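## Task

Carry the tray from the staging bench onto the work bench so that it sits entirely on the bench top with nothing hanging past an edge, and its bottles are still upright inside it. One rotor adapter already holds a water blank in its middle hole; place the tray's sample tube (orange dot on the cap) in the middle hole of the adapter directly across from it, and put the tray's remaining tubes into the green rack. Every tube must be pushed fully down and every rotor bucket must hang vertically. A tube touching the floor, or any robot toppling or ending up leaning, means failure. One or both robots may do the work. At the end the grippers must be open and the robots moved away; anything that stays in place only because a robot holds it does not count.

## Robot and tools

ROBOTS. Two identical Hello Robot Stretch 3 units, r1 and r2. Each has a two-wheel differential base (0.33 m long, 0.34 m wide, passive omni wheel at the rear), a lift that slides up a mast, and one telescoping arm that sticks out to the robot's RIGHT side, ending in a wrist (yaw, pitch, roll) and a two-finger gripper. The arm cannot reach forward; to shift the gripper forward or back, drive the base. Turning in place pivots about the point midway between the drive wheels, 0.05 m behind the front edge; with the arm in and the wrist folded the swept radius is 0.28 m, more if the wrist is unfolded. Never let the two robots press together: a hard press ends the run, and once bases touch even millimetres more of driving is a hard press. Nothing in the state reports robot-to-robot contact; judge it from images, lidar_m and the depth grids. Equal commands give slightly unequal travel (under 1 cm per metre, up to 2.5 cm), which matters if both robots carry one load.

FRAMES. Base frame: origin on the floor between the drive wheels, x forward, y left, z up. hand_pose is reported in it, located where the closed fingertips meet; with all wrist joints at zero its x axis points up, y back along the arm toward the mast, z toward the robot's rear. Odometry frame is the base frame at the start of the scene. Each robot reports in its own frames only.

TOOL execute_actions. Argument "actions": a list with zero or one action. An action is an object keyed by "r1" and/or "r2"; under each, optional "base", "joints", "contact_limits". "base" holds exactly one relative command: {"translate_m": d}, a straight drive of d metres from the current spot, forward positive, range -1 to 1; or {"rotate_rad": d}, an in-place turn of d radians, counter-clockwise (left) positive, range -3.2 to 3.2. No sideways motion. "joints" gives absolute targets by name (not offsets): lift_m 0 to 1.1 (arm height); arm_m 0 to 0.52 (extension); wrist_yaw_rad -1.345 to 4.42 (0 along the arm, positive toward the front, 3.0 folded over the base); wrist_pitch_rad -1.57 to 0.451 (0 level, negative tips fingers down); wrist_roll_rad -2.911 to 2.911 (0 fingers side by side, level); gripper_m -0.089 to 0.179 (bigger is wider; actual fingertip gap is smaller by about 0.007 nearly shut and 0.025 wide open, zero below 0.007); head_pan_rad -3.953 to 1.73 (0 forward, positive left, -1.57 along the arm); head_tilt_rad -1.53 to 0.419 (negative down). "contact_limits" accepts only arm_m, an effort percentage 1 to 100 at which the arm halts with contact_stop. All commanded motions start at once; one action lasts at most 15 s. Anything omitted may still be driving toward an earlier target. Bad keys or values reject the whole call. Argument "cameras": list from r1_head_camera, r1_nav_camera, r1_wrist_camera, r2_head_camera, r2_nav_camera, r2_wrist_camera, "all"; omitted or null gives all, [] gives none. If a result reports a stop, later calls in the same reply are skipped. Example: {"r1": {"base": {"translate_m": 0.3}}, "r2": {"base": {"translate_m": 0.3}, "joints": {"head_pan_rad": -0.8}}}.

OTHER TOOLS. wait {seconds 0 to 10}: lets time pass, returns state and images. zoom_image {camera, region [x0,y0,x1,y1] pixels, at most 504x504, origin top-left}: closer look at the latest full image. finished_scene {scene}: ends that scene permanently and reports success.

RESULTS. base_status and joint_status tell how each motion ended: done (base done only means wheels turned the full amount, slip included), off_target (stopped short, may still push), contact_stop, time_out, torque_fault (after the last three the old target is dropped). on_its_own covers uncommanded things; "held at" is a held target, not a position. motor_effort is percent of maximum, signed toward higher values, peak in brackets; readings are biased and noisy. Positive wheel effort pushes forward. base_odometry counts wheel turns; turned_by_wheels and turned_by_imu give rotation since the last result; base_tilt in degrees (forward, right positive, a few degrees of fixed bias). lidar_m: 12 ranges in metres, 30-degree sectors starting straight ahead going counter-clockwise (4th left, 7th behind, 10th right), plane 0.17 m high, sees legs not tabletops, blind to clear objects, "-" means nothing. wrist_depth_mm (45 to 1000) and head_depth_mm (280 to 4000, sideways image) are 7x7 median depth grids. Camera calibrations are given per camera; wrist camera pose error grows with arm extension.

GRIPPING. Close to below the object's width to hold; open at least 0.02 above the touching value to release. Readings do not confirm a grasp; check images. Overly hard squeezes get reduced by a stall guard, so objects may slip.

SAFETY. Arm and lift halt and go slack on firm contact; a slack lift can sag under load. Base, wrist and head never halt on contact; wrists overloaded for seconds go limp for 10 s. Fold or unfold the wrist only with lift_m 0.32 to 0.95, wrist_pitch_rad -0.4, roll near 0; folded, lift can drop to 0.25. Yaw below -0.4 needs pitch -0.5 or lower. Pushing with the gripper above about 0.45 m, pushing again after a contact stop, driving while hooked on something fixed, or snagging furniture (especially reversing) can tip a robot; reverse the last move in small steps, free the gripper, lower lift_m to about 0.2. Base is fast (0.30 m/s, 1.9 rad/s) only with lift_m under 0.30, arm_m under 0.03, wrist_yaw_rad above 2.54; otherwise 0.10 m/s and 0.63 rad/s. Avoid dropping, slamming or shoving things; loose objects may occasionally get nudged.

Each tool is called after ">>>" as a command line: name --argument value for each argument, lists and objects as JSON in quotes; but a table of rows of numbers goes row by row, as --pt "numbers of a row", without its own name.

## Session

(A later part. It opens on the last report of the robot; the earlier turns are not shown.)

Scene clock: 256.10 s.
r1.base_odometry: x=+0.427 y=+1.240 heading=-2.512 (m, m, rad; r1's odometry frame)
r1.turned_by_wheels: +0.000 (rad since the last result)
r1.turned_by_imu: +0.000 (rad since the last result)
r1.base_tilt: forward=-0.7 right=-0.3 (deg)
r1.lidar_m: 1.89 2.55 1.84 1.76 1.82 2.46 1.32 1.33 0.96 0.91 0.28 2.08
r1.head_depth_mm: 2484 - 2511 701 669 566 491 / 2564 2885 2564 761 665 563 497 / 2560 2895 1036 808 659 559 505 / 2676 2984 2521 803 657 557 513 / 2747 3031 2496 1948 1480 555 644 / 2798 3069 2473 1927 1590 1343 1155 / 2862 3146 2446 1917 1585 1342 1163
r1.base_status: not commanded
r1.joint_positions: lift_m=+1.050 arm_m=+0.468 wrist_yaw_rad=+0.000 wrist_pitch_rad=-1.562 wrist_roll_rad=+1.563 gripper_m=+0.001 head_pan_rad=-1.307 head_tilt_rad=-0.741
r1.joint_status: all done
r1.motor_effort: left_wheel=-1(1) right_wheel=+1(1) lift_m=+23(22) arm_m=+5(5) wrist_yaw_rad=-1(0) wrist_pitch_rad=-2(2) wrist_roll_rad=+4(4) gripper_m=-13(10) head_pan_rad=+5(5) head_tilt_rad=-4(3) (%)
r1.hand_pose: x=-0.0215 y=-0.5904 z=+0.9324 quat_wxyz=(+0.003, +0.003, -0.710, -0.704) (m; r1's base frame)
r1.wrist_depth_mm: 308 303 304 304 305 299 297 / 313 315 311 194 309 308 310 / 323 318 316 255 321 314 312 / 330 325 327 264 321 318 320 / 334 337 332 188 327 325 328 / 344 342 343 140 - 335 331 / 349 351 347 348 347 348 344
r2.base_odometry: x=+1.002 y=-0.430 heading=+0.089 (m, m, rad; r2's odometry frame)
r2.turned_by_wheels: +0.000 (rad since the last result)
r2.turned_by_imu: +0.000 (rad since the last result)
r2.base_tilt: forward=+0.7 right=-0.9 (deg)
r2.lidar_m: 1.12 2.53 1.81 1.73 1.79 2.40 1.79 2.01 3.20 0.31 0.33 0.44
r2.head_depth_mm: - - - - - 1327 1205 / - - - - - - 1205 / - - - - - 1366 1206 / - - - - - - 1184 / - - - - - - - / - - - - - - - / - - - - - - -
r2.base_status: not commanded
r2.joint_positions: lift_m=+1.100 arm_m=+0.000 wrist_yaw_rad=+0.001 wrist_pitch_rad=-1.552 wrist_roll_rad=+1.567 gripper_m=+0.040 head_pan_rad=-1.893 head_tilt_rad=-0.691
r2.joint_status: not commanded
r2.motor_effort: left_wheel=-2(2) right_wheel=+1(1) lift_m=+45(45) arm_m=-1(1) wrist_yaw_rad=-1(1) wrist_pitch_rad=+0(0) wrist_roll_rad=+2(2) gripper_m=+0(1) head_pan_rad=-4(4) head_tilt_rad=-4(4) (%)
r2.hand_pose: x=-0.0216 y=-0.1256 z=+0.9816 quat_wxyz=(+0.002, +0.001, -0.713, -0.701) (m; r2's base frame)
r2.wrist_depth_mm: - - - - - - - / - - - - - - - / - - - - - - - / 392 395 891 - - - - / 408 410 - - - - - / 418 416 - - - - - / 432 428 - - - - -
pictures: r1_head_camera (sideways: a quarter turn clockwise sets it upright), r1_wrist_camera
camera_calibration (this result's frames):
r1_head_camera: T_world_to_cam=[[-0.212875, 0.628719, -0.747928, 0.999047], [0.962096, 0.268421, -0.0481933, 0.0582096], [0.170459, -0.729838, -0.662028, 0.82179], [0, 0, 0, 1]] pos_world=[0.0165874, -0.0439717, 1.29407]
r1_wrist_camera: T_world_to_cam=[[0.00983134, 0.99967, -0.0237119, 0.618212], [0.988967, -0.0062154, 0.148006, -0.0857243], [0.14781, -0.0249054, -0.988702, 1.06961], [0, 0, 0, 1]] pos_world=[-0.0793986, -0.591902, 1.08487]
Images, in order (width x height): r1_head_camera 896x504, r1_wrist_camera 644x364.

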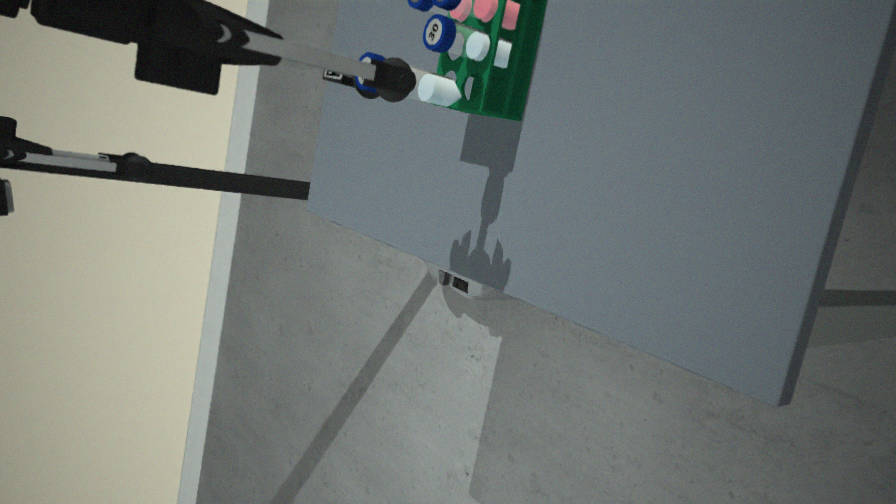

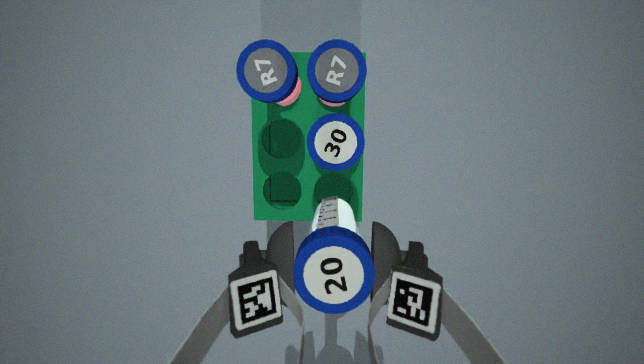

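>>> execute_actions --actions '[{"r1":{"base":{"translate_m":-0.007}}}]' --cameras '[]'

>>> execute_actions --actions '[{"r1":{"joints":{"lift_m":1.02}}}]' --cameras '["r1_wrist_camera","r1_head_camera"]'

>>> zoom_image --camera "r1_head_camera" --region '[350,0,550,180]'

Scene clock: 258.73 s.
r1.base_odometry: x=+0.433 y=+1.245 heading=-2.512 (m, m, rad; r1's odometry frame)
r1.turned_by_wheels: +0.000 (rad since the last result)
r1.turned_by_imu: +0.000 (rad since the last result)
r1.base_tilt: forward=-0.7 right=-0.2 (deg)
r1.lidar_m: 1.89 2.55 1.84 1.76 1.82 2.46 1.31 1.33 0.96 0.91 0.28 2.09
r1.head_depth_mm: 2487 - 2525 696 668 565 489 / 2561 2866 2576 754 663 563 496 / 2534 2836 1042 808 661 559 505 / 2682 2981 2503 801 656 556 513 / 2729 3050 2504 1951 671 554 646 / 2824 3093 2467 1929 1588 1320 1152 / 2876 3163 2451 1907 1572 1343 1167
r1.base_status: done
r1.joint_positions: lift_m=+1.050 arm_m=+0.468 wrist_yaw_rad=+0.000 wrist_pitch_rad=-1.562 wrist_roll_rad=+1.563 gripper_m=+0.001 head_pan_rad=-1.307 head_tilt_rad=-0.741
r1.joint_status: not commanded
r1.motor_effort: left_wheel=-1(5) right_wheel=+1(3) lift_m=+22(22) arm_m=+5(6) wrist_yaw_rad=+0(0) wrist_pitch_rad=-2(2) wrist_roll_rad=+4(3) gripper_m=-11(11) head_pan_rad=+5(5) head_tilt_rad=-4(4) (%)
r1.hand_pose: x=-0.0215 y=-0.5904 z=+0.9324 quat_wxyz=(+0.003, +0.003, -0.710, -0.704) (m; r1's base frame)
r1.wrist_depth_mm: 304 310 306 303 298 303 298 / 314 313 311 195 310 307 306 / 317 319 317 256 313 313 312 / 329 327 324 264 323 320 320 / 335 339 336 187 328 325 326 / 344 343 337 140 - 337 331 / 352 355 354 345 350 343 343
r2.base_odometry: x=+1.002 y=-0.430 heading=+0.089 (m, m, rad; r2's odometry frame)
r2.turned_by_wheels: +0.000 (rad since the last result)
r2.turned_by_imu: +0.000 (rad since the last result)
r2.base_tilt: forward=+0.8 right=-0.7 (deg)
r2.lidar_m: 1.12 2.52 1.81 1.73 1.79 2.40 1.79 2.01 3.21 0.31 0.33 0.44
r2.head_depth_mm: - - - - - 1324 1207 / - - - - - - 1205 / - - - - - 1368 1208 / - - - - - - 1189 / - - - - - - - / - - - - - - - / - - - - - - -
r2.base_status: not commanded
r2.joint_positions: lift_m=+1.100 arm_m=+0.000 wrist_yaw_rad=+0.001 wrist_pitch_rad=-1.552 wrist_roll_rad=+1.567 gripper_m=+0.040 head_pan_rad=-1.893 head_tilt_rad=-0.691
r2.joint_status: not commanded
r2.motor_effort: left_wheel=-2(2) right_wheel=+1(1) lift_m=+45(45) arm_m=-1(1) wrist_yaw_rad=+1(0) wrist_pitch_rad=+0(0) wrist_roll_rad=+2(2) gripper_m=+0(0) head_pan_rad=-4(4) head_tilt_rad=-3(4) (%)
r2.hand_pose: x=-0.0216 y=-0.1256 z=+0.9816 quat_wxyz=(+0.002, +0.001, -0.713, -0.701) (m; r2's base frame)
r2.wrist_depth_mm: - - - - - - - / - - - - - - - / - - - - - - - / 396 390 898 - - - - / 412 405 - - - - - / 415 420 - - - - - / 438 434 - - - - -
pictures: none
No camera images: the call's "cameras" was empty. Leave "cameras" out to get every camera's image.

Scene clock: 259.80 s.
r1.base_odometry: x=+0.433 y=+1.245 heading=-2.512 (m, m, rad; r1's odometry frame)
r1.turned_by_wheels: +0.000 (rad since the last result)
r1.turned_by_imu: +0.000 (rad since the last result)
r1.base_tilt: forward=-0.8 right=-0.3 (deg)
r1.lidar_m: 1.89 2.55 1.84 1.76 1.82 2.46 1.31 1.32 0.96 0.91 0.28 2.08
r1.head_depth_mm: 2473 - 1017 692 669 564 489 / 2562 2802 2575 743 664 562 498 / 2538 2840 1038 806 661 560 504 / 2690 2945 2509 802 659 557 512 / 2754 3020 2488 1951 671 553 646 / 2790 3069 2468 1938 1581 1314 1150 / 2854 3165 2436 1915 1579 1341 1163
r1.base_status: not commanded
r1.joint_positions: lift_m=+1.020 arm_m=+0.468 wrist_yaw_rad=+0.000 wrist_pitch_rad=-1.562 wrist_roll_rad=+1.563 gripper_m=+0.001 head_pan_rad=-1.307 head_tilt_rad=-0.741
r1.joint_status: all done
r1.motor_effort: left_wheel=-3(1) right_wheel=+1(2) lift_m=+23(25) arm_m=+6(5) wrist_yaw_rad=+0(0) wrist_pitch_rad=-2(2) wrist_roll_rad=+4(4) gripper_m=-12(12) head_pan_rad=+5(5) head_tilt_rad=-4(3) (%)
r1.hand_pose: x=-0.0215 y=-0.5904 z=+0.9024 quat_wxyz=(+0.003, +0.003, -0.710, -0.704) (m; r1's base frame)
r1.wrist_depth_mm: 277 279 274 274 275 274 270 / 285 282 166 165 280 280 275 / 288 291 287 227 286 284 282 / 299 296 295 231 293 292 290 / 305 303 304 179 298 296 297 / 310 312 310 141 - 303 303 / 320 319 316 317 315 313 312
r2.base_odometry: x=+1.002 y=-0.430 heading=+0.089 (m, m, rad; r2's odometry frame)
r2.turned_by_wheels: +0.000 (rad since the last result)
r2.turned_by_imu: +0.000 (rad since the last result)
r2.base_tilt: forward=+0.8 right=-0.9 (deg)
r2.lidar_m: 1.12 2.53 1.82 1.73 1.78 2.40 1.79 2.00 3.19 0.31 0.33 0.44
r2.head_depth_mm: - - - - - 1330 1203 / - - - - - - 1203 / - - - - - 1365 1206 / - - - - - - 1180 / - - - - - - - / - - - - - - - / - - - - - - -
r2.base_status: not commanded
r2.joint_positions: lift_m=+1.100 arm_m=+0.000 wrist_yaw_rad=+0.001 wrist_pitch_rad=-1.552 wrist_roll_rad=+1.567 gripper_m=+0.040 head_pan_rad=-1.893 head_tilt_rad=-0.691
r2.joint_status: not commanded
r2.motor_effort: left_wheel=-2(2) right_wheel=+1(1) lift_m=+45(45) arm_m=-1(1) wrist_yaw_rad=+0(0) wrist_pitch_rad=+0(0) wrist_roll_rad=+2(2) gripper_m=+0(0) head_pan_rad=-4(4) head_tilt_rad=-3(3) (%)
r2.hand_pose: x=-0.0216 y=-0.1256 z=+0.9816 quat_wxyz=(+0.002, +0.001, -0.713, -0.701) (m; r2's base frame)
r2.wrist_depth_mm: - - - - - - - / - - - - - - - / - - - - - - - / 394 391 876 - - - - / 407 407 - - - - - / 418 419 - - - - - / 428 432 - - - - -
pictures: r1_head_camera (sideways: a quarter turn clockwise sets it upright), r1_wrist_camera
camera_calibration (this result's frames):
r1_head_camera: T_world_to_cam=[[-0.212898, 0.628711, -0.747928, 0.999047], [0.962086, 0.268456, -0.0481933, 0.0582097], [0.170486, -0.729831, -0.662028, 0.821789], [0, 0, 0, 1]] pos_world=[0.016589, -0.0439713, 1.29407]
r1_wrist_camera: T_world_to_cam=[[0.00983193, 0.99967, -0.0237119, 0.617502], [0.988967, -0.00621598, 0.148006, -0.0812849], [0.14781, -0.0249055, -0.988702, 1.03995], [0, 0, 0, 1]] pos_world=[-0.0793986, -0.591903, 1.05487]
Images, in order (width x height): r1_head_camera 896x504, r1_wrist_camera 644x364.

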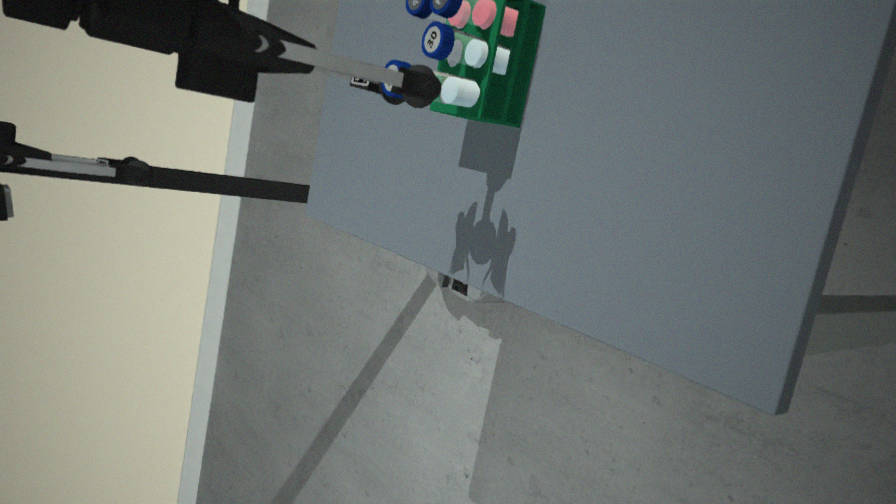

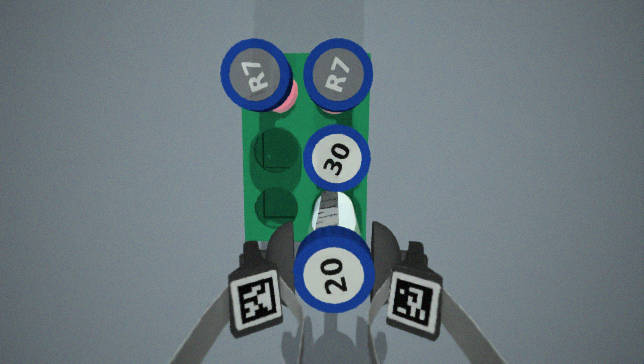

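Region (350, 0, 550, 180) of r1_head_camera's 896x504 image, scaled by 2.520, with more detail than that image has; it fills the top 454 rows of this view, and the rest is white.

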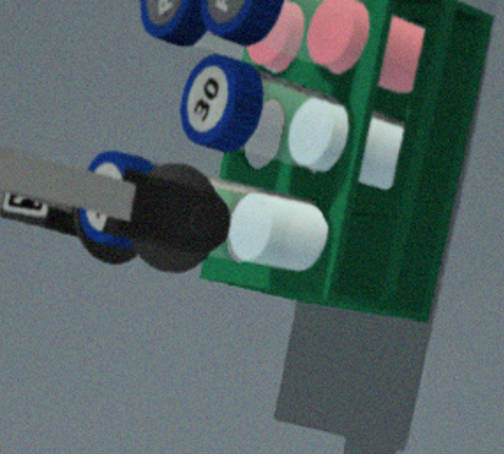

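>>> execute_actions --actions '[{"r1":{"joints":{"lift_m":0.988}}}]' --cameras '[]'

>>> execute_actions --actions '[{"r1":{"joints":{"gripper_m":0.065}}}]' --cameras '[]'

>>> execute_actions --actions '[{"r1":{"joints":{"lift_m":1.06}}}]' --cameras '["r1_head_camera"]'

>>> execute_actions --actions '[{"r1":{"base":{"translate_m":-0.422},"joints":{"lift_m":1.1,"arm_m":0.43,"head_pan_rad":-1.6}}}]' --cameras '[]'

>>> execute_actions --actions '[{"r1":{"joints":{"arm_m":0.382,"lift_m":1.07}}}]' --cameras '["r1_wrist_camera","r1_head_camera"]'

Scene clock: 262.97 s.
r1.base_odometry: x=+0.433 y=+1.245 heading=-2.512 (m, m, rad; r1's odometry frame)
r1.turned_by_wheels: +0.000 (rad since the last result)
r1.turned_by_imu: +0.000 (rad since the last result)
r1.base_tilt: forward=-0.8 right=-0.2 (deg)
r1.lidar_m: 1.89 2.55 1.84 1.76 1.82 2.46 1.31 1.32 0.96 0.91 0.29 2.09
r1.head_depth_mm: 2458 - 1013 691 669 566 490 / 2547 2788 1043 777 662 563 497 / 2543 2838 1035 808 660 560 505 / 2665 2992 2533 802 658 557 513 / 2716 3044 2476 1952 673 554 646 / 2791 3082 2466 1919 1590 1319 1151 / 2868 3137 2433 1908 1577 1338 1167
r1.base_status: not commanded
r1.joint_positions: lift_m=+0.988 arm_m=+0.468 wrist_yaw_rad=+0.000 wrist_pitch_rad=-1.562 wrist_roll_rad=+1.563 gripper_m=+0.001 head_pan_rad=-1.307 head_tilt_rad=-0.741
r1.joint_status: all done
r1.motor_effort: left_wheel=-1(1) right_wheel=+1(1) lift_m=+23(22) arm_m=+5(5) wrist_yaw_rad=-1(0) wrist_pitch_rad=-2(2) wrist_roll_rad=+4(4) gripper_m=-12(13) head_pan_rad=+4(5) head_tilt_rad=-4(4) (%)
r1.hand_pose: x=-0.0215 y=-0.5904 z=+0.8704 quat_wxyz=(+0.003, +0.003, -0.710, -0.704) (m; r1's base frame)
r1.wrist_depth_mm: 248 248 244 245 245 243 244 / 253 253 135 135 248 249 247 / 260 259 254 196 252 253 251 / 265 263 262 141 262 259 259 / 271 271 268 179 266 265 265 / 279 276 278 141 - 275 272 / 284 282 286 283 284 277 277
r2.base_odometry: x=+1.002 y=-0.430 heading=+0.089 (m, m, rad; r2's odometry frame)
r2.turned_by_wheels: +0.000 (rad since the last result)
r2.turned_by_imu: +0.000 (rad since the last result)
r2.base_tilt: forward=+0.8 right=-0.8 (deg)
r2.lidar_m: 1.12 2.52 1.81 1.73 1.79 2.40 1.79 1.99 3.21 0.31 0.33 0.44
r2.head_depth_mm: - - - - - 1331 1209 / - - - - - - 1207 / - - - - - 1370 1206 / - - - - - - 1189 / - - - - - - - / - - - - - - - / - - - - - - -
r2.base_status: not commanded
r2.joint_positions: lift_m=+1.100 arm_m=+0.000 wrist_yaw_rad=+0.001 wrist_pitch_rad=-1.552 wrist_roll_rad=+1.567 gripper_m=+0.040 head_pan_rad=-1.893 head_tilt_rad=-0.691
r2.joint_status: not commanded
r2.motor_effort: left_wheel=-2(2) right_wheel=+1(1) lift_m=+45(45) arm_m=-1(1) wrist_yaw_rad=+0(0) wrist_pitch_rad=+0(0) wrist_roll_rad=+2(2) gripper_m=+1(0) head_pan_rad=-4(4) head_tilt_rad=-4(3) (%)
r2.hand_pose: x=-0.0216 y=-0.1256 z=+0.9816 quat_wxyz=(+0.002, +0.001, -0.713, -0.701) (m; r2's base frame)
r2.wrist_depth_mm: - - - - - - - / - - - - - - - / - - - - - - - / 396 394 893 - - - - / 404 404 - - - - - / 418 420 - - - - - / 432 432 - - - - -
pictures: none
No camera images: the call's "cameras" was empty. Leave "cameras" out to get every camera's image.

Scene clock: 264.10 s.
r1.base_odometry: x=+0.433 y=+1.245 heading=-2.512 (m, m, rad; r1's odometry frame)
r1.turned_by_wheels: +0.000 (rad since the last result)
r1.turned_by_imu: +0.000 (rad since the last result)
r1.base_tilt: forward=-0.7 right=-0.2 (deg)
r1.lidar_m: 1.89 2.56 1.84 1.76 1.82 2.46 1.32 1.32 0.96 0.91 0.29 2.08
r1.head_depth_mm: 2455 - 1015 692 667 565 490 / 2542 2834 1043 774 664 562 497 / 2566 2881 1036 809 661 560 505 / 2646 2982 2520 805 656 556 513 / 2761 3050 2497 1946 672 554 646 / 2774 3076 2478 1936 1584 1320 1152 / 2871 3123 2457 1931 1578 1340 1169
r1.base_status: not commanded
r1.joint_positions: lift_m=+0.988 arm_m=+0.468 wrist_yaw_rad=+0.000 wrist_pitch_rad=-1.562 wrist_roll_rad=+1.563 gripper_m=+0.065 head_pan_rad=-1.307 head_tilt_rad=-0.741
r1.joint_status: all done
r1.motor_effort: left_wheel=-2(2) right_wheel=+1(2) lift_m=+22(22) arm_m=+5(4) wrist_yaw_rad=-1(0) wrist_pitch_rad=-2(2) wrist_roll_rad=+4(4) gripper_m=+1(80) head_pan_rad=+5(4) head_tilt_rad=-3(3) (%)
r1.hand_pose: x=-0.0215 y=-0.5904 z=+0.8704 quat_wxyz=(+0.003, +0.003, -0.710, -0.704) (m; r1's base frame)
r1.wrist_depth_mm: 247 248 242 244 245 243 242 / 255 252 136 134 249 248 248 / 257 259 254 197 252 256 255 / 267 264 259 141 259 260 259 / 273 269 268 145 268 266 264 / 276 275 - 148 272 273 270 / 283 287 284 283 280 279 276
r2.base_odometry: x=+1.002 y=-0.430 heading=+0.089 (m, m, rad; r2's odometry frame)
r2.turned_by_wheels: +0.000 (rad since the last result)
r2.turned_by_imu: +0.000 (rad since the last result)
r2.base_tilt: forward=+0.6 right=-0.9 (deg)
r2.lidar_m: 1.12 2.52 1.81 1.73 1.78 2.40 1.79 2.00 3.20 0.31 0.33 0.44
r2.head_depth_mm: - - - - - 1328 1201 / - - - - - - 1207 / - - - - - 1364 1209 / - - - - - - 1187 / - - - - - - - / - - - - - - - / - - - - - - -
r2.base_status: not commanded
r2.joint_positions: lift_m=+1.100 arm_m=+0.000 wrist_yaw_rad=+0.001 wrist_pitch_rad=-1.552 wrist_roll_rad=+1.567 gripper_m=+0.040 head_pan_rad=-1.893 head_tilt_rad=-0.691
r2.joint_status: not commanded
r2.motor_effort: left_wheel=-1(2) right_wheel=+1(1) lift_m=+45(45) arm_m=-1(1) wrist_yaw_rad=-1(1) wrist_pitch_rad=+0(0) wrist_roll_rad=+2(2) gripper_m=+0(1) head_pan_rad=-4(4) head_tilt_rad=-3(3) (%)
r2.hand_pose: x=-0.0216 y=-0.1256 z=+0.9816 quat_wxyz=(+0.002, +0.001, -0.713, -0.701) (m; r2's base frame)
r2.wrist_depth_mm: - - - - - - - / - - - - - - - / - - - - - - - / 396 398 894 - - - - / 407 404 - - - - - / 418 419 - - - - - / 430 426 - - - - -
pictures: none
No camera images: the call's "cameras" was empty. Leave "cameras" out to get every camera's image.

Scene clock: 265.60 s.
r1.base_odometry: x=+0.433 y=+1.245 heading=-2.512 (m, m, rad; r1's odometry frame)
r1.turned_by_wheels: +0.000 (rad since the last result)
r1.turned_by_imu: +0.000 (rad since the last result)
r1.base_tilt: forward=-0.7 right=-0.2 (deg)
r1.lidar_m: 1.89 2.55 1.84 1.76 1.82 2.46 1.31 1.32 0.96 0.91 0.28 2.08
r1.head_depth_mm: 2486 - 2577 691 668 564 489 / 2554 2858 2609 786 665 563 498 / 2543 2862 1038 810 661 560 506 / 2705 2960 2533 803 656 557 513 / 2714 3005 2475 1937 672 554 645 / 2834 3072 2462 1939 1588 1311 1146 / 2873 3174 2464 1915 1578 1339 1167
r1.base_status: not commanded
r1.joint_positions: lift_m=+1.060 arm_m=+0.468 wrist_yaw_rad=+0.000 wrist_pitch_rad=-1.562 wrist_roll_rad=+1.563 gripper_m=+0.065 head_pan_rad=-1.307 head_tilt_rad=-0.741
r1.joint_status: all done
r1.motor_effort: left_wheel=-1(2) right_wheel=+2(2) lift_m=+27(28) arm_m=+5(6) wrist_yaw_rad=+0(0) wrist_pitch_rad=-2(2) wrist_roll_rad=+4(4) gripper_m=+1(1) head_pan_rad=+5(5) head_tilt_rad=-3(3) (%)
r1.hand_pose: x=-0.0215 y=-0.5904 z=+0.9421 quat_wxyz=(+0.003, +0.003, -0.710, -0.704) (m; r1's base frame)
r1.wrist_depth_mm: 319 316 313 310 311 312 306 / 326 323 324 205 316 320 314 / 332 330 332 267 326 330 323 / 336 338 331 274 328 333 327 / 345 343 344 339 337 337 336 / 356 355 - 347 343 347 342 / 367 359 362 361 356 356 353
r2.base_odometry: x=+1.002 y=-0.430 heading=+0.089 (m, m, rad; r2's odometry frame)
r2.turned_by_wheels: +0.000 (rad since the last result)
r2.turned_by_imu: +0.000 (rad since the last result)
r2.base_tilt: forward=+0.7 right=-0.8 (deg)
r2.lidar_m: 1.12 2.52 1.81 1.73 1.79 2.40 1.79 2.00 3.18 0.31 0.33 0.44
r2.head_depth_mm: - - - - - 1326 1205 / - - - - - - 1204 / - - - - - 1370 1210 / - - - - - - 1185 / - - - - - - - / - - - - - - - / - - - - - - -
r2.base_status: not commanded
r2.joint_positions: lift_m=+1.100 arm_m=+0.000 wrist_yaw_rad=+0.001 wrist_pitch_rad=-1.552 wrist_roll_rad=+1.567 gripper_m=+0.040 head_pan_rad=-1.893 head_tilt_rad=-0.691
r2.joint_status: not commanded
r2.motor_effort: left_wheel=-2(2) right_wheel=+1(1) lift_m=+45(45) arm_m=-1(1) wrist_yaw_rad=+0(0) wrist_pitch_rad=+0(0) wrist_roll_rad=+2(2) gripper_m=+1(1) head_pan_rad=-4(4) head_tilt_rad=-3(3) (%)
r2.hand_pose: x=-0.0216 y=-0.1256 z=+0.9816 quat_wxyz=(+0.002, +0.001, -0.713, -0.701) (m; r2's base frame)
r2.wrist_depth_mm: - - - - - - - / - - - - - - - / - - - - - - - / 395 390 877 - - - - / 410 407 - - - - - / 415 420 - - - - - / 431 431 - - - - -
pictures: r1_head_camera (sideways: a quarter turn clockwise sets it upright)
camera_calibration (this result's frames):
r1_head_camera: T_world_to_cam=[[-0.212898, 0.628711, -0.747928, 0.999047], [0.962086, 0.268456, -0.0481933, 0.0582097], [0.170486, -0.729831, -0.662028, 0.821789], [0, 0, 0, 1]] pos_world=[0.016589, -0.0439713, 1.29407]
Images, in order (width x height): r1_head_camera 896x504.

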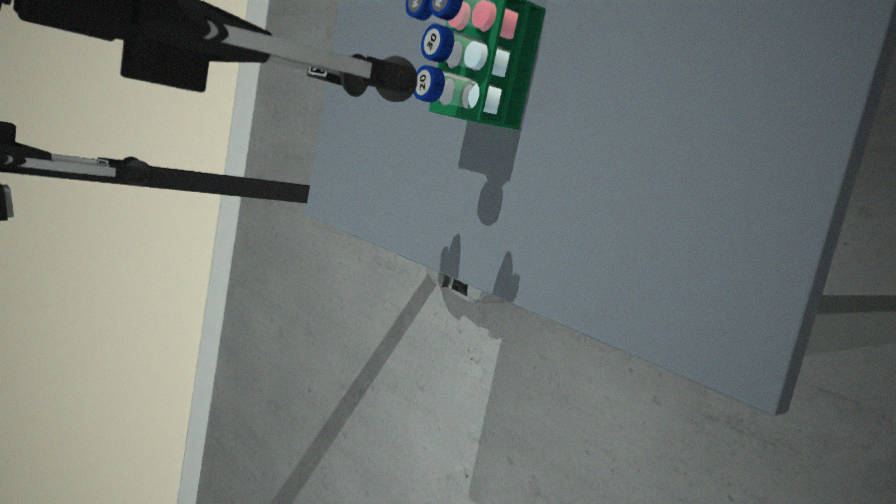

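Scene clock: 270.77 s.
r1.base_odometry: x=+0.774 y=+1.493 heading=-2.512 (m, m, rad; r1's odometry frame)
r1.turned_by_wheels: +0.000 (rad since the last result)
r1.turned_by_imu: -0.001 (rad since the last result)
r1.base_tilt: forward=-0.7 right=-0.3 (deg)
r1.lidar_m: 2.31 2.54 1.83 1.76 1.81 2.44 1.08 0.91 0.96 0.92 0.95 0.59
r1.head_depth_mm: 2665 2978 1057 821 631 544 1135 / 2640 2938 1045 745 660 540 1125 / 2593 2992 1040 776 657 535 1121 / - 2987 1816 795 637 532 1122 / 2602 2937 1019 794 487 531 1116 / 2592 2920 1009 791 633 539 1106 / 2576 2889 1004 786 644 548 1109
r1.base_status: done
r1.joint_positions: lift_m=+1.100 arm_m=+0.430 wrist_yaw_rad=+0.000 wrist_pitch_rad=-1.562 wrist_roll_rad=+1.563 gripper_m=+0.065 head_pan_rad=-1.593 head_tilt_rad=-0.741
r1.joint_status: all done
r1.motor_effort: left_wheel=-1(3) right_wheel=+1(1) lift_m=+26(29) arm_m=-6(6) wrist_yaw_rad=-1(0) wrist_pitch_rad=-2(2) wrist_roll_rad=+4(4) gripper_m=+1(0) head_pan_rad=-5(36) head_tilt_rad=-4(4) (%)
r1.hand_pose: x=-0.0215 y=-0.5532 z=+0.9822 quat_wxyz=(+0.003, +0.003, -0.710, -0.704) (m; r1's base frame)
r1.wrist_depth_mm: 358 217 271 339 342 345 323 / 365 357 355 350 353 352 351 / 371 367 367 364 363 363 356 / 381 373 371 369 365 370 374 / 387 383 383 370 358 314 380 / 393 393 - 332 331 257 235 / 410 406 401 399 401 399 212
r2.base_odometry: x=+1.002 y=-0.430 heading=+0.089 (m, m, rad; r2's odometry frame)
r2.turned_by_wheels: +0.000 (rad since the last result)
r2.turned_by_imu: +0.000 (rad since the last result)
r2.base_tilt: forward=+0.7 right=-0.7 (deg)
r2.lidar_m: 1.12 2.53 1.81 1.73 1.78 2.39 1.79 2.00 3.23 0.31 0.33 0.44
r2.head_depth_mm: - - - - - 1329 1205 / - - - - - - 1209 / - - - - - 1364 1209 / - - - - - - 1185 / - - - - - - - / - - - - - - - / - - - - - - -
r2.base_status: not commanded
r2.joint_positions: lift_m=+1.100 arm_m=+0.000 wrist_yaw_rad=+0.001 wrist_pitch_rad=-1.552 wrist_roll_rad=+1.567 gripper_m=+0.040 head_pan_rad=-1.893 head_tilt_rad=-0.691
r2.joint_status: not commanded
r2.motor_effort: left_wheel=-2(3) right_wheel=+1(1) lift_m=+45(45) arm_m=-1(1) wrist_yaw_rad=+0(0) wrist_pitch_rad=+0(0) wrist_roll_rad=+2(2) gripper_m=+0(0) head_pan_rad=-4(4) head_tilt_rad=-3(4) (%)
r2.hand_pose: x=-0.0216 y=-0.1256 z=+0.9816 quat_wxyz=(+0.002, +0.001, -0.713, -0.701) (m; r2's base frame)
r2.wrist_depth_mm: - - - - - - - / - - - - - - - / - - - - - - - / 397 394 880 - - - - / 406 409 - - - - - / 422 423 - - - - - / 431 427 - - - - -
pictures: none
No camera images: the call's "cameras" was empty. Leave "cameras" out to get every camera's image.

Scene clock: 272.23 s.
r1.base_odometry: x=+0.774 y=+1.493 heading=-2.512 (m, m, rad; r1's odometry frame)
r1.turned_by_wheels: +0.000 (rad since the last result)
r1.turned_by_imu: +0.000 (rad since the last result)
r1.base_tilt: forward=-0.7 right=-0.2 (deg)
r1.lidar_m: 2.31 2.55 1.83 1.75 1.81 2.44 1.08 0.90 0.96 0.92 0.96 0.59
r1.head_depth_mm: 2675 2992 1054 818 630 544 1134 / 2663 2951 1053 746 661 539 1130 / - 2981 1035 777 654 536 1120 / - - 1031 723 637 532 1118 / 2590 2928 1018 792 485 531 1117 / 2583 2927 1008 791 634 540 1115 / 2599 2889 1000 785 646 548 1104
r1.base_status: not commanded
r1.joint_positions: lift_m=+1.070 arm_m=+0.382 wrist_yaw_rad=+0.000 wrist_pitch_rad=-1.562 wrist_roll_rad=+1.563 gripper_m=+0.065 head_pan_rad=-1.593 head_tilt_rad=-0.741
r1.joint_status: all done
r1.motor_effort: left_wheel=-2(1) right_wheel=+1(1) lift_m=+23(22) arm_m=-6(7) wrist_yaw_rad=-1(0) wrist_pitch_rad=-2(2) wrist_roll_rad=+4(4) gripper_m=+1(1) head_pan_rad=-4(5) head_tilt_rad=-4(3) (%)
r1.hand_pose: x=-0.0215 y=-0.5052 z=+0.9524 quat_wxyz=(+0.003, +0.003, -0.710, -0.704) (m; r1's base frame)
r1.wrist_depth_mm: 193 227 319 293 320 316 322 / 328 300 328 300 326 322 - / 341 333 335 328 331 331 335 / 353 344 344 287 340 331 - / 355 349 352 285 347 288 - / 371 332 - 299 354 213 - / 375 374 376 373 367 197 -
r2.base_odometry: x=+1.002 y=-0.430 heading=+0.089 (m, m, rad; r2's odometry frame)
r2.turned_by_wheels: +0.000 (rad since the last result)
r2.turned_by_imu: +0.000 (rad since the last result)
r2.base_tilt: forward=+0.7 right=-0.8 (deg)
r2.lidar_m: 1.12 2.52 1.81 1.73 1.78 2.41 1.78 2.00 3.19 0.31 0.33 0.44
r2.head_depth_mm: - - - - - 1334 1204 / - - - - - - 1207 / - - - - - 1362 1204 / - - - - - - 1187 / - - - - - - - / - - - - - - - / - - - - - - -
r2.base_status: not commanded
r2.joint_positions: lift_m=+1.100 arm_m=+0.000 wrist_yaw_rad=+0.001 wrist_pitch_rad=-1.552 wrist_roll_rad=+1.567 gripper_m=+0.040 head_pan_rad=-1.893 head_tilt_rad=-0.691
r2.joint_status: not commanded
r2.motor_effort: left_wheel=-2(2) right_wheel=+1(1) lift_m=+45(45) arm_m=-1(1) wrist_yaw_rad=-1(1) wrist_pitch_rad=+0(0) wrist_roll_rad=+2(2) gripper_m=+0(1) head_pan_rad=-4(4) head_tilt_rad=-4(3) (%)
r2.hand_pose: x=-0.0216 y=-0.1256 z=+0.9816 quat_wxyz=(+0.002, +0.001, -0.713, -0.701) (m; r2's base frame)
r2.wrist_depth_mm: - - - - - - - / - - - - - - - / - - - - - - - / 394 398 897 - - - - / 406 406 - - - - - / 428 412 - - - - - / 435 435 - - - - -
pictures: r1_head_camera (sideways: a quarter turn clockwise sets it upright), r1_wrist_camera
camera_calibration (this result's frames):
r1_head_camera: T_world_to_cam=[[-0.027001, 0.66323, -0.747928, 0.997913], [0.998744, -0.0136876, -0.0481933, 0.0579861], [-0.0422006, -0.74829, -0.662028, 0.823087], [0, 0, 0, 1]] pos_world=[0.0037661, -0.0451447, 1.29407]
r1_wrist_camera: T_world_to_cam=[[0.0098312, 0.99967, -0.0237119, 0.533575], [0.988967, -0.00621526, 0.148006, -0.0881569], [0.14781, -0.0249054, -0.988702, 1.09151], [0, 0, 0, 1]] pos_world=[-0.0793986, -0.506763, 1.10488]
Images, in order (width x height): r1_head_camera 896x504, r1_wrist_camera 644x364.

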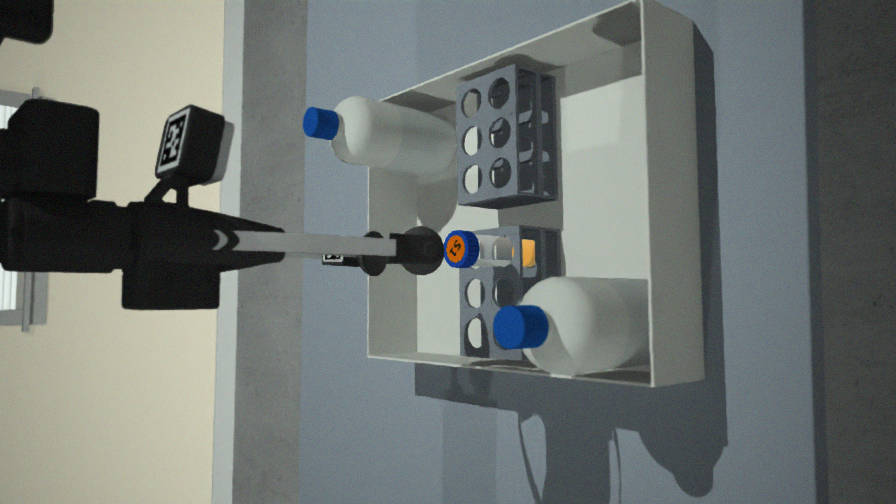

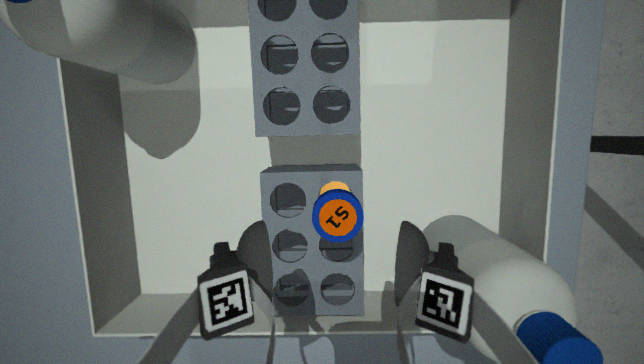

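>>> execute_actions --actions '[{"r1":{"joints":{"lift_m":0.988,"arm_m":0.381}}}]' --cameras '["r1_wrist_camera"]'

>>> execute_actions --actions '[{"r1":{"joints":{"gripper_m":0}}}]' --cameras '["r1_wrist_camera"]'

>>> execute_actions --actions '[{"r1":{"joints":{"lift_m":1.1,"head_pan_rad":-2.4,"head_tilt_rad":-0.6}}}]' --cameras '["r1_head_camera"]'

>>> execute_actions --actions '[{"r1":{"base":{"translate_m":-0.4},"joints":{"arm_m":0.1,"head_pan_rad":-2.2,"head_tilt_rad":-0.7}}}]' --cameras '["r1_head_camera","r1_wrist_camera"]'

Scene clock: 276.87 s.
r1.base_odometry: x=+0.774 y=+1.493 heading=-2.512 (m, m, rad; r1's odometry frame)
r1.turned_by_wheels: +0.000 (rad since the last result)
r1.turned_by_imu: +0.000 (rad since the last result)
r1.base_tilt: forward=-0.7 right=-0.3 (deg)
r1.lidar_m: 2.32 2.54 1.83 1.75 1.81 2.44 1.08 0.90 0.96 0.92 0.95 0.59
r1.head_depth_mm: 2603 - 1007 819 632 545 1135 / 2521 3036 1009 746 659 541 1129 / - - 976 778 656 535 1123 / 2548 - - 804 635 534 1119 / 2598 2928 1015 791 486 531 1115 / 2573 2897 1013 791 635 541 1105 / 2580 2878 998 784 644 548 1102
r1.base_status: not commanded
r1.joint_positions: lift_m=+0.988 arm_m=+0.381 wrist_yaw_rad=+0.000 wrist_pitch_rad=-1.562 wrist_roll_rad=+1.563 gripper_m=+0.065 head_pan_rad=-1.593 head_tilt_rad=-0.741
r1.joint_status: all done
r1.motor_effort: left_wheel=-2(1) right_wheel=+1(1) lift_m=+22(20) arm_m=-6(6) wrist_yaw_rad=+0(0) wrist_pitch_rad=-2(2) wrist_roll_rad=+4(4) gripper_m=+1(1) head_pan_rad=-4(5) head_tilt_rad=-3(4) (%)
r1.hand_pose: x=-0.0215 y=-0.5042 z=+0.8704 quat_wxyz=(+0.003, +0.003, -0.710, -0.704) (m; r1's base frame)
r1.wrist_depth_mm: 182 228 240 213 243 242 214 / 245 253 245 191 247 247 213 / 256 256 255 247 254 254 216 / 258 262 258 221 258 257 217 / 256 268 267 202 263 262 217 / 252 274 - 146 267 200 198 / 252 279 254 215 260 169 144
r2.base_odometry: x=+1.002 y=-0.430 heading=+0.089 (m, m, rad; r2's odometry frame)
r2.turned_by_wheels: +0.000 (rad since the last result)
r2.turned_by_imu: +0.000 (rad since the last result)
r2.base_tilt: forward=+0.7 right=-0.8 (deg)
r2.lidar_m: 1.12 2.53 1.82 1.73 1.78 2.40 1.79 2.00 3.19 0.31 0.33 0.44
r2.head_depth_mm: - - - - - 1329 1199 / - - - - - - 1204 / - - - - - 1363 1212 / - - - - - - 1183 / - - - - - - - / - - - - - - - / - - - - - - -
r2.base_status: not commanded
r2.joint_positions: lift_m=+1.100 arm_m=+0.000 wrist_yaw_rad=+0.001 wrist_pitch_rad=-1.552 wrist_roll_rad=+1.567 gripper_m=+0.040 head_pan_rad=-1.893 head_tilt_rad=-0.691
r2.joint_status: not commanded
r2.motor_effort: left_wheel=-2(2) right_wheel=+1(1) lift_m=+45(45) arm_m=-2(1) wrist_yaw_rad=+0(0) wrist_pitch_rad=+0(0) wrist_roll_rad=+2(2) gripper_m=+0(0) head_pan_rad=-4(4) head_tilt_rad=-4(3) (%)
r2.hand_pose: x=-0.0216 y=-0.1256 z=+0.9816 quat_wxyz=(+0.002, +0.001, -0.713, -0.701) (m; r2's base frame)
r2.wrist_depth_mm: - - - - - - - / - - - - - - - / - - - - - - - / 399 393 901 - - - - / 407 407 - - - - - / 422 413 - - - - - / 434 432 - - - - -
pictures: r1_wrist_camera
camera_calibration (this result's frames):
r1_wrist_camera: T_world_to_cam=[[0.00983119, 0.99967, -0.0237119, 0.530628], [0.988967, -0.00621525, 0.148006, -0.0760127], [0.14781, -0.0249054, -0.988702, 1.01046], [0, 0, 0, 1]] pos_world=[-0.0793986, -0.505759, 1.02287]
Images, in order (width x height): r1_wrist_camera 644x364.

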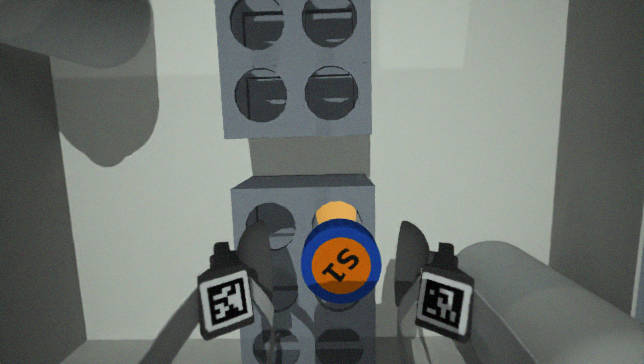

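Scene clock: 278.00 s.
r1.base_odometry: x=+0.774 y=+1.493 heading=-2.512 (m, m, rad; r1's odometry frame)
r1.turned_by_wheels: +0.000 (rad since the last result)
r1.turned_by_imu: +0.000 (rad since the last result)
r1.base_tilt: forward=-0.7 right=-0.3 (deg)
r1.lidar_m: 2.31 2.54 1.83 1.75 1.81 2.44 1.08 0.90 0.96 0.93 0.95 0.59
r1.head_depth_mm: 2581 - 1012 821 633 545 1131 / 2521 3001 1009 743 662 539 1128 / - - 978 778 656 536 1126 / 2512 - - 795 637 534 1119 / 2592 2890 1016 793 486 531 1115 / 2593 2936 1009 791 633 538 1115 / 2577 2893 998 786 645 548 1103
r1.base_status: not commanded
r1.joint_positions: lift_m=+0.988 arm_m=+0.381 wrist_yaw_rad=+0.000 wrist_pitch_rad=-1.562 wrist_roll_rad=+1.563 gripper_m=+0.001 head_pan_rad=-1.593 head_tilt_rad=-0.741
r1.joint_status: all done
r1.motor_effort: left_wheel=-1(2) right_wheel=+1(0) lift_m=+22(22) arm_m=-5(6) wrist_yaw_rad=+0(1) wrist_pitch_rad=-2(2) wrist_roll_rad=+4(4) gripper_m=-12(88) head_pan_rad=-6(4) head_tilt_rad=-4(4) (%)
r1.hand_pose: x=-0.0215 y=-0.5042 z=+0.8704 quat_wxyz=(+0.003, +0.003, -0.710, -0.704) (m; r1's base frame)
r1.wrist_depth_mm: 182 228 222 214 243 241 214 / 247 250 244 192 246 245 215 / 255 256 255 244 253 252 216 / 257 261 259 221 257 257 216 / 257 268 266 143 263 262 217 / 253 272 273 141 - 204 198 / 253 277 253 226 259 169 144
r2.base_odometry: x=+1.002 y=-0.430 heading=+0.089 (m, m, rad; r2's odometry frame)
r2.turned_by_wheels: +0.000 (rad since the last result)
r2.turned_by_imu: +0.000 (rad since the last result)
r2.base_tilt: forward=+0.8 right=-1.0 (deg)
r2.lidar_m: 1.12 2.52 1.81 1.73 1.78 2.40 1.79 2.00 3.21 0.31 0.33 0.44
r2.head_depth_mm: - - - - - 1332 1203 / - - - - - - 1206 / - - - - - 1362 1204 / - - - - - - 1185 / - - - - - - - / - - - - - - - / - - - - - - -
r2.base_status: not commanded
r2.joint_positions: lift_m=+1.100 arm_m=+0.000 wrist_yaw_rad=+0.001 wrist_pitch_rad=-1.552 wrist_roll_rad=+1.567 gripper_m=+0.040 head_pan_rad=-1.893 head_tilt_rad=-0.691
r2.joint_status: not commanded
r2.motor_effort: left_wheel=-2(1) right_wheel=+1(1) lift_m=+46(45) arm_m=-1(1) wrist_yaw_rad=+0(0) wrist_pitch_rad=+0(0) wrist_roll_rad=+2(2) gripper_m=+0(1) head_pan_rad=-4(4) head_tilt_rad=-3(4) (%)
r2.hand_pose: x=-0.0216 y=-0.1256 z=+0.9816 quat_wxyz=(+0.002, +0.001, -0.713, -0.701) (m; r2's base frame)
r2.wrist_depth_mm: - - - - - - - / - - - - - - - / - - - - - - - / 395 395 899 - - - - / 407 402 - - - - - / 417 412 - - - - - / 429 427 - - - - -
pictures: r1_wrist_camera
camera_calibration (this result's frames):
r1_wrist_camera: T_world_to_cam=[[0.00982986, 0.999671, -0.0237118, 0.530627], [0.988967, -0.00621396, 0.148006, -0.076012], [0.14781, -0.0249051, -0.988702, 1.01046], [0, 0, 0, 1]] pos_world=[-0.0793986, -0.505759, 1.02287]
Images, in order (width x height): r1_wrist_camera 644x364.

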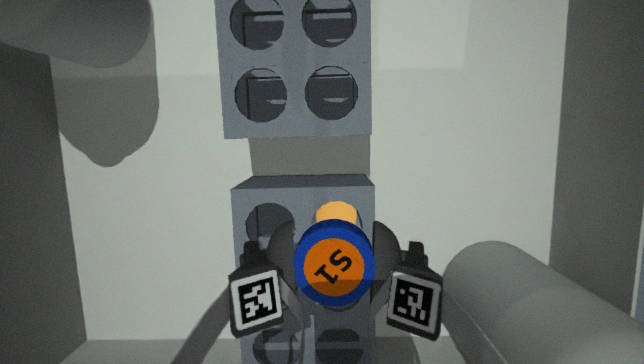

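Scene clock: 279.87 s.
r1.base_odometry: x=+0.774 y=+1.493 heading=-2.512 (m, m, rad; r1's odometry frame)
r1.turned_by_wheels: +0.000 (rad since the last result)
r1.turned_by_imu: +0.000 (rad since the last result)
r1.base_tilt: forward=-0.8 right=-0.3 (deg)
r1.lidar_m: 2.30 2.54 1.83 1.75 1.81 2.44 1.08 0.90 0.97 0.92 0.96 0.59
r1.head_depth_mm: - - 1268 997 1210 1443 1278 / - - 1365 987 813 1386 1268 / - - 1431 978 755 1418 1262 / - - 3316 971 750 629 1251 / - - 1359 966 745 610 1176 / - - 3242 951 741 573 514 / - - 3191 947 736 598 502
r1.base_status: not commanded
r1.joint_positions: lift_m=+1.100 arm_m=+0.381 wrist_yaw_rad=+0.000 wrist_pitch_rad=-1.562 wrist_roll_rad=+1.563 gripper_m=+0.001 head_pan_rad=-2.393 head_tilt_rad=-0.606
r1.joint_status: all done
r1.motor_effort: left_wheel=-2(1) right_wheel=+1(0) lift_m=+27(28) arm_m=-6(6) wrist_yaw_rad=+0(0) wrist_pitch_rad=-2(2) wrist_roll_rad=+4(4) gripper_m=-11(12) head_pan_rad=-5(56) head_tilt_rad=+3(12) (%)
r1.hand_pose: x=-0.0215 y=-0.5042 z=+0.9821 quat_wxyz=(+0.003, +0.003, -0.710, -0.704) (m; r1's base frame)
r1.wrist_depth_mm: 219 230 345 317 343 339 - / 362 303 357 345 356 349 - / 376 361 368 356 365 358 - / 377 362 368 363 370 365 - / 393 379 385 143 349 329 - / 400 358 379 141 - 237 - / 403 406 403 402 406 212 -
r2.base_odometry: x=+1.002 y=-0.430 heading=+0.089 (m, m, rad; r2's odometry frame)
r2.turned_by_wheels: +0.000 (rad since the last result)
r2.turned_by_imu: +0.000 (rad since the last result)
r2.base_tilt: forward=+0.8 right=-0.8 (deg)
r2.lidar_m: 1.12 2.53 1.81 1.73 1.79 2.40 1.79 2.00 3.20 0.31 0.33 0.44
r2.head_depth_mm: - - - - - 1329 1201 / - - - - - - 1208 / - - - - - 1363 1210 / - - - - - - 1184 / - - - - - - - / - - - - - - - / - - - - - - -
r2.base_status: not commanded
r2.joint_positions: lift_m=+1.100 arm_m=+0.000 wrist_yaw_rad=+0.001 wrist_pitch_rad=-1.552 wrist_roll_rad=+1.567 gripper_m=+0.040 head_pan_rad=-1.893 head_tilt_rad=-0.691
r2.joint_status: not commanded
r2.motor_effort: left_wheel=-2(2) right_wheel=+1(1) lift_m=+45(45) arm_m=-1(1) wrist_yaw_rad=+0(0) wrist_pitch_rad=+0(0) wrist_roll_rad=+2(2) gripper_m=+1(1) head_pan_rad=-4(4) head_tilt_rad=-3(3) (%)
r2.hand_pose: x=-0.0216 y=-0.1256 z=+0.9816 quat_wxyz=(+0.002, +0.001, -0.713, -0.701) (m; r2's base frame)
r2.wrist_depth_mm: - - - - - - - / - - - - - - - / - - - - - - - / 396 397 880 - - - - / 406 404 - - - - - / 418 412 - - - - - / 434 424 - - - - -
pictures: r1_head_camera (sideways: a quarter turn clockwise sets it upright)
camera_calibration (this result's frames):
r1_head_camera: T_world_to_cam=[[0.378985, 0.409072, -0.830079, 1.10253], [0.681293, -0.730377, -0.0488821, 0.0608278], [-0.626266, -0.547001, -0.5555, 0.688069], [0, 0, 0, 1]] pos_world=[-0.0283686, -0.0302101, 1.30038]
Images, in order (width x height): r1_head_camera 896x504.

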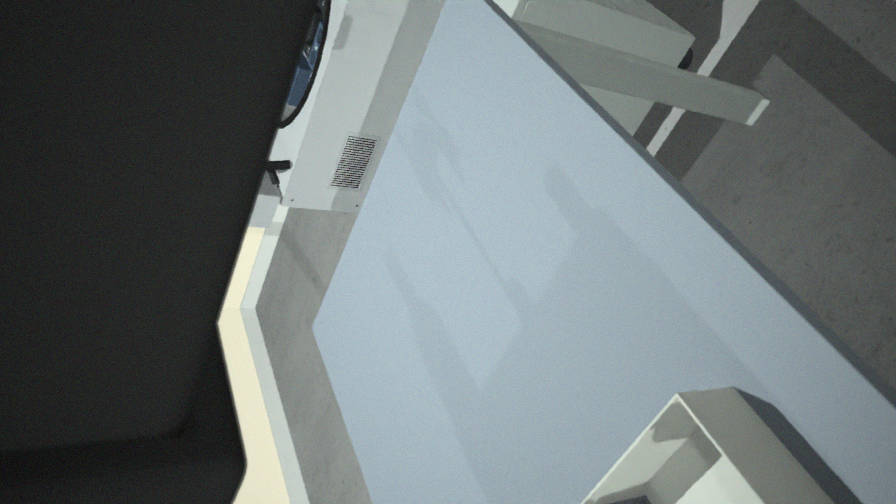

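Scene clock: 284.83 s.
r1.base_odometry: x=+1.097 y=+1.728 heading=-2.512 (m, m, rad; r1's odometry frame)
r1.turned_by_wheels: +0.000 (rad since the last result)
r1.turned_by_imu: -0.001 (rad since the last result)
r1.base_tilt: forward=-0.7 right=-0.2 (deg)
r1.lidar_m: 2.71 2.53 1.82 1.74 1.80 2.42 1.08 0.54 0.90 0.93 0.96 0.96
r1.head_depth_mm: - 1331 1200 974 957 1059 1222 / - 1233 1093 1088 697 1029 1208 / - 1108 1157 1139 691 925 1146 / - 3407 2654 856 687 589 1202 / - 3360 2723 847 683 571 1155 / 2946 3186 1140 765 679 568 521 / 2736 - 2734 - 675 567 484
r1.base_status: done
r1.joint_positions: lift_m=+1.100 arm_m=+0.100 wrist_yaw_rad=+0.000 wrist_pitch_rad=-1.562 wrist_roll_rad=+1.563 gripper_m=+0.001 head_pan_rad=-2.207 head_tilt_rad=-0.691
r1.joint_status: all done
r1.motor_effort: left_wheel=-1(3) right_wheel=+1(3) lift_m=+26(26) arm_m=-6(6) wrist_yaw_rad=-1(0) wrist_pitch_rad=-2(2) wrist_roll_rad=+4(4) gripper_m=-12(13) head_pan_rad=+5(30) head_tilt_rad=-4(12) (%)
r1.hand_pose: x=-0.0215 y=-0.2232 z=+0.9821 quat_wxyz=(+0.003, +0.003, -0.710, -0.704) (m; r1's base frame)
r1.wrist_depth_mm: 356 350 349 - - - - / 364 361 362 - - - - / 375 367 370 - - - - / 383 373 376 - - - - / 387 387 383 143 - - - / 408 390 400 141 - - - / 405 402 397 - - - -
r2.base_odometry: x=+1.002 y=-0.430 heading=+0.089 (m, m, rad; r2's odometry frame)
r2.turned_by_wheels: +0.000 (rad since the last result)
r2.turned_by_imu: +0.000 (rad since the last result)
r2.base_tilt: forward=+0.8 right=-0.9 (deg)
r2.lidar_m: 1.12 2.54 1.81 1.72 1.78 2.40 1.79 2.00 3.19 0.31 0.33 0.44
r2.head_depth_mm: - - - - - 1332 1207 / - - - - - - 1204 / - - - - - 1367 1208 / - - - - - - 1186 / - - - - - - - / - - - - - - - / - - - - - - -
r2.base_status: not commanded
r2.joint_positions: lift_m=+1.100 arm_m=+0.000 wrist_yaw_rad=+0.001 wrist_pitch_rad=-1.552 wrist_roll_rad=+1.567 gripper_m=+0.040 head_pan_rad=-1.893 head_tilt_rad=-0.691
r2.joint_status: not commanded
r2.motor_effort: left_wheel=-2(2) right_wheel=+1(1) lift_m=+46(45) arm_m=-1(1) wrist_yaw_rad=+0(0) wrist_pitch_rad=+0(0) wrist_roll_rad=+2(2) gripper_m=+0(1) head_pan_rad=-4(4) head_tilt_rad=-3(3) (%)
r2.hand_pose: x=-0.0216 y=-0.1256 z=+0.9816 quat_wxyz=(+0.002, +0.001, -0.713, -0.701) (m; r2's base frame)
r2.wrist_depth_mm: - - - - - - - / - - - - - - - / - - - - - - - / 398 392 874 - - - - / 406 406 - - - - - / 422 416 - - - - - / 433 436 - - - - -
pictures: r1_head_camera (sideways: a quarter turn clockwise sets it upright), r1_wrist_camera
camera_calibration (this result's frames):
r1_head_camera: T_world_to_cam=[[0.337518, 0.527031, -0.779949, 1.03743], [0.806945, -0.588628, -0.0485504, 0.0596242], [-0.484687, -0.612989, -0.623957, 0.776264], [0, 0, 0, 1]] pos_world=[-0.0220181, -0.035818, 1.29639]
r1_wrist_camera: T_world_to_cam=[[0.00982369, 0.999671, -0.0237119, 0.252374], [0.988967, -0.00620783, 0.148007, -0.0908056], [0.147811, -0.0249043, -0.988702, 1.12795], [0, 0, 0, 1]] pos_world=[-0.0793992, -0.224764, 1.13463]
Images, in order (width x height): r1_head_camera 896x504, r1_wrist_camera 644x364.

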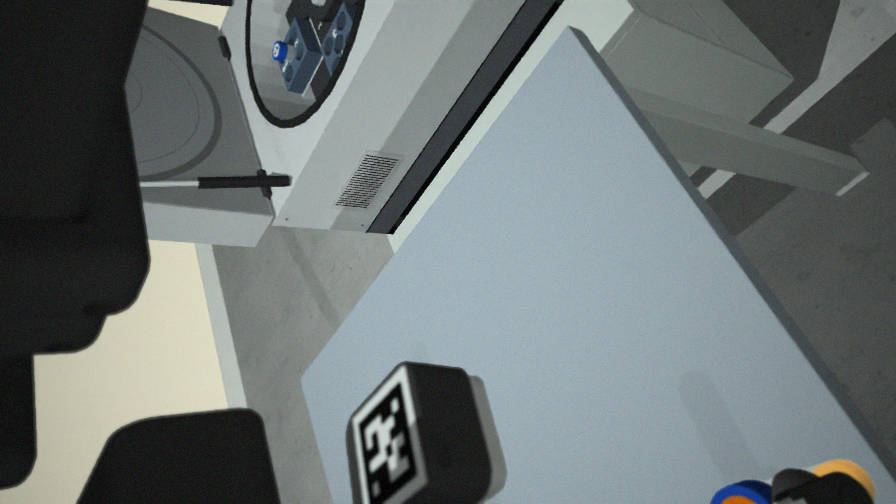

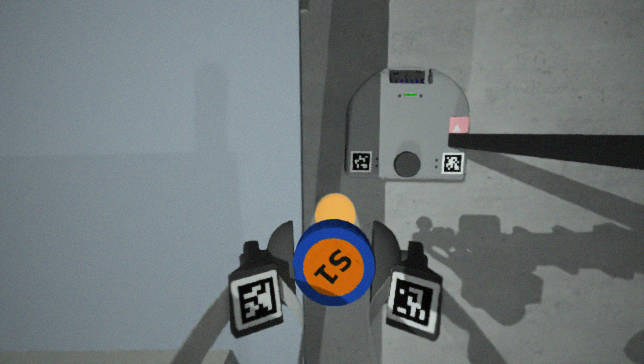

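>>> execute_actions --actions '[{"r1":{"base":{"translate_m":-0.7},"joints":{"arm_m":0.05,"head_pan_rad":-1.9,"head_tilt_rad":-0.84}}}]' --cameras '["r1_head_camera","r1_nav_camera"]'

Scene clock: 295.03 s.
r1.base_odometry: x=+1.663 y=+2.141 heading=-2.512 (m, m, rad; r1's odometry frame)
r1.turned_by_wheels: +0.000 (rad since the last result)
r1.turned_by_imu: -0.003 (rad since the last result)
r1.base_tilt: forward=-0.8 right=-0.3 (deg)
r1.lidar_m: 1.65 2.52 1.81 1.73 1.79 1.93 1.85 0.39 0.28 0.27 0.36 1.31
r1.head_depth_mm: - 2616 880 783 663 862 1160 / - - 926 633 625 766 1121 / - - 961 - 601 729 1091 / - - 941 629 582 666 926 / - - - - 566 588 850 / - - - - - 723 734 / - - - - 1388 1258 1135
r1.base_status: done
r1.joint_positions: lift_m=+1.100 arm_m=+0.050 wrist_yaw_rad=+0.000 wrist_pitch_rad=-1.562 wrist_roll_rad=+1.563 gripper_m=+0.001 head_pan_rad=-1.907 head_tilt_rad=-0.829
r1.joint_status: all done
r1.motor_effort: left_wheel=+0(3) right_wheel=+0(2) lift_m=+27(26) arm_m=-6(6) wrist_yaw_rad=-1(1) wrist_pitch_rad=-2(2) wrist_roll_rad=+3(3) gripper_m=-12(11) head_pan_rad=+5(37) head_tilt_rad=-4(14) (%)
r1.hand_pose: x=-0.0215 y=-0.1732 z=+0.9821 quat_wxyz=(+0.003, +0.003, -0.710, -0.704) (m; r1's base frame)
r1.wrist_depth_mm: 313 314 412 - - - - / 318 320 416 - - - - / 327 326 419 - - - - / 597 586 590 - - - - / - - - 144 - - - / - - - 141 - - - / 486 483 510 - - - -
r2.base_odometry: x=+1.002 y=-0.430 heading=+0.089 (m, m, rad; r2's odometry frame)
r2.turned_by_wheels: +0.000 (rad since the last result)
r2.turned_by_imu: +0.000 (rad since the last result)
r2.base_tilt: forward=+0.8 right=-0.8 (deg)
r2.lidar_m: 1.12 2.52 1.81 1.73 1.78 2.39 1.78 2.00 3.21 0.31 0.33 0.44
r2.head_depth_mm: - - - - - 1331 1205 / - - - - - - 1201 / - - - - - 1365 1207 / - - - - - - 1188 / - - - - - - - / - - - - - - - / - - - - - - -
r2.base_status: not commanded
r2.joint_positions: lift_m=+1.100 arm_m=+0.000 wrist_yaw_rad=+0.001 wrist_pitch_rad=-1.552 wrist_roll_rad=+1.567 gripper_m=+0.040 head_pan_rad=-1.893 head_tilt_rad=-0.691
r2.joint_status: not commanded
r2.motor_effort: left_wheel=-2(2) right_wheel=+1(1) lift_m=+45(45) arm_m=-1(1) wrist_yaw_rad=+0(0) wrist_pitch_rad=+0(0) wrist_roll_rad=+2(2) gripper_m=+1(1) head_pan_rad=-4(4) head_tilt_rad=-3(4) (%)
r2.hand_pose: x=-0.0216 y=-0.1256 z=+0.9816 quat_wxyz=(+0.002, +0.001, -0.713, -0.701) (m; r2's base frame)
r2.wrist_depth_mm: - - - - - - - / - - - - - - - / - - - - - - - / 393 394 878 - - - - / 410 411 - - - - - / 422 419 - - - - - / 434 430 - - - - -
pictures: r1_head_camera (sideways: a quarter turn clockwise sets it upright), r1_nav_camera (sideways: a quarter turn counterclockwise sets it upright)
camera_calibration (this result's frames):
r1_head_camera: T_world_to_cam=[[0.200248, 0.698988, -0.686525, 0.916504], [0.947005, -0.317723, -0.0472652, 0.057088], [-0.251163, -0.640677, -0.725569, 0.907005], [0, 0, 0, 1]] pos_world=[-0.00978518, -0.0413898, 1.29]
r1_nav_camera: T_world_to_cam=[[-0.254988, -0.688365, 0.679069, -0.841804], [-0.947455, 0.318154, -0.0332571, 0.101055], [-0.193156, -0.651868, -0.733321, 0.91614], [0, 0, 0, 1]] pos_world=[0.0580528, -0.0144169, 1.24683]
Images, in order (width x height): r1_head_camera 896x504, r1_nav_camera 672x504.

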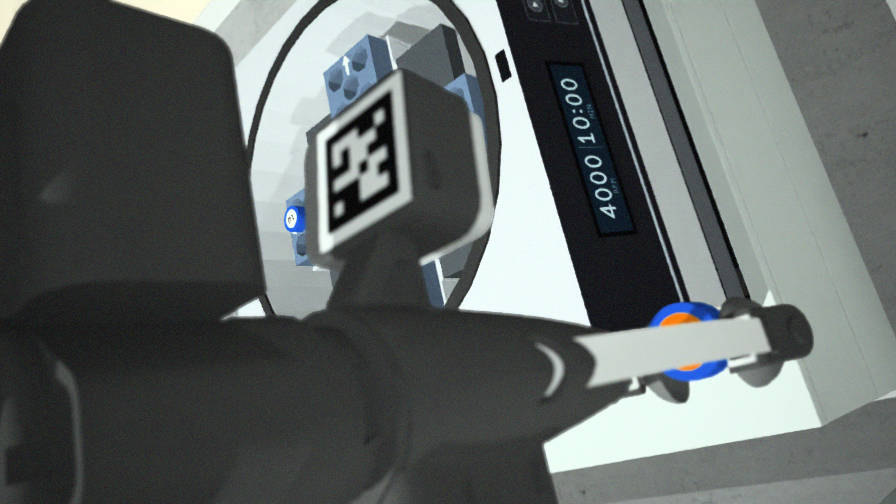

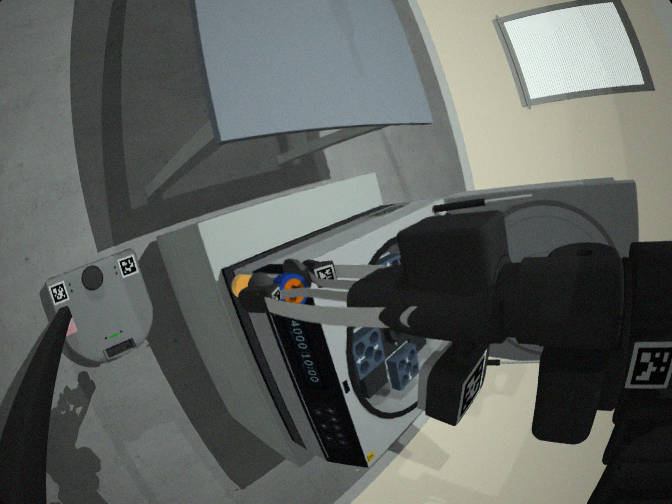

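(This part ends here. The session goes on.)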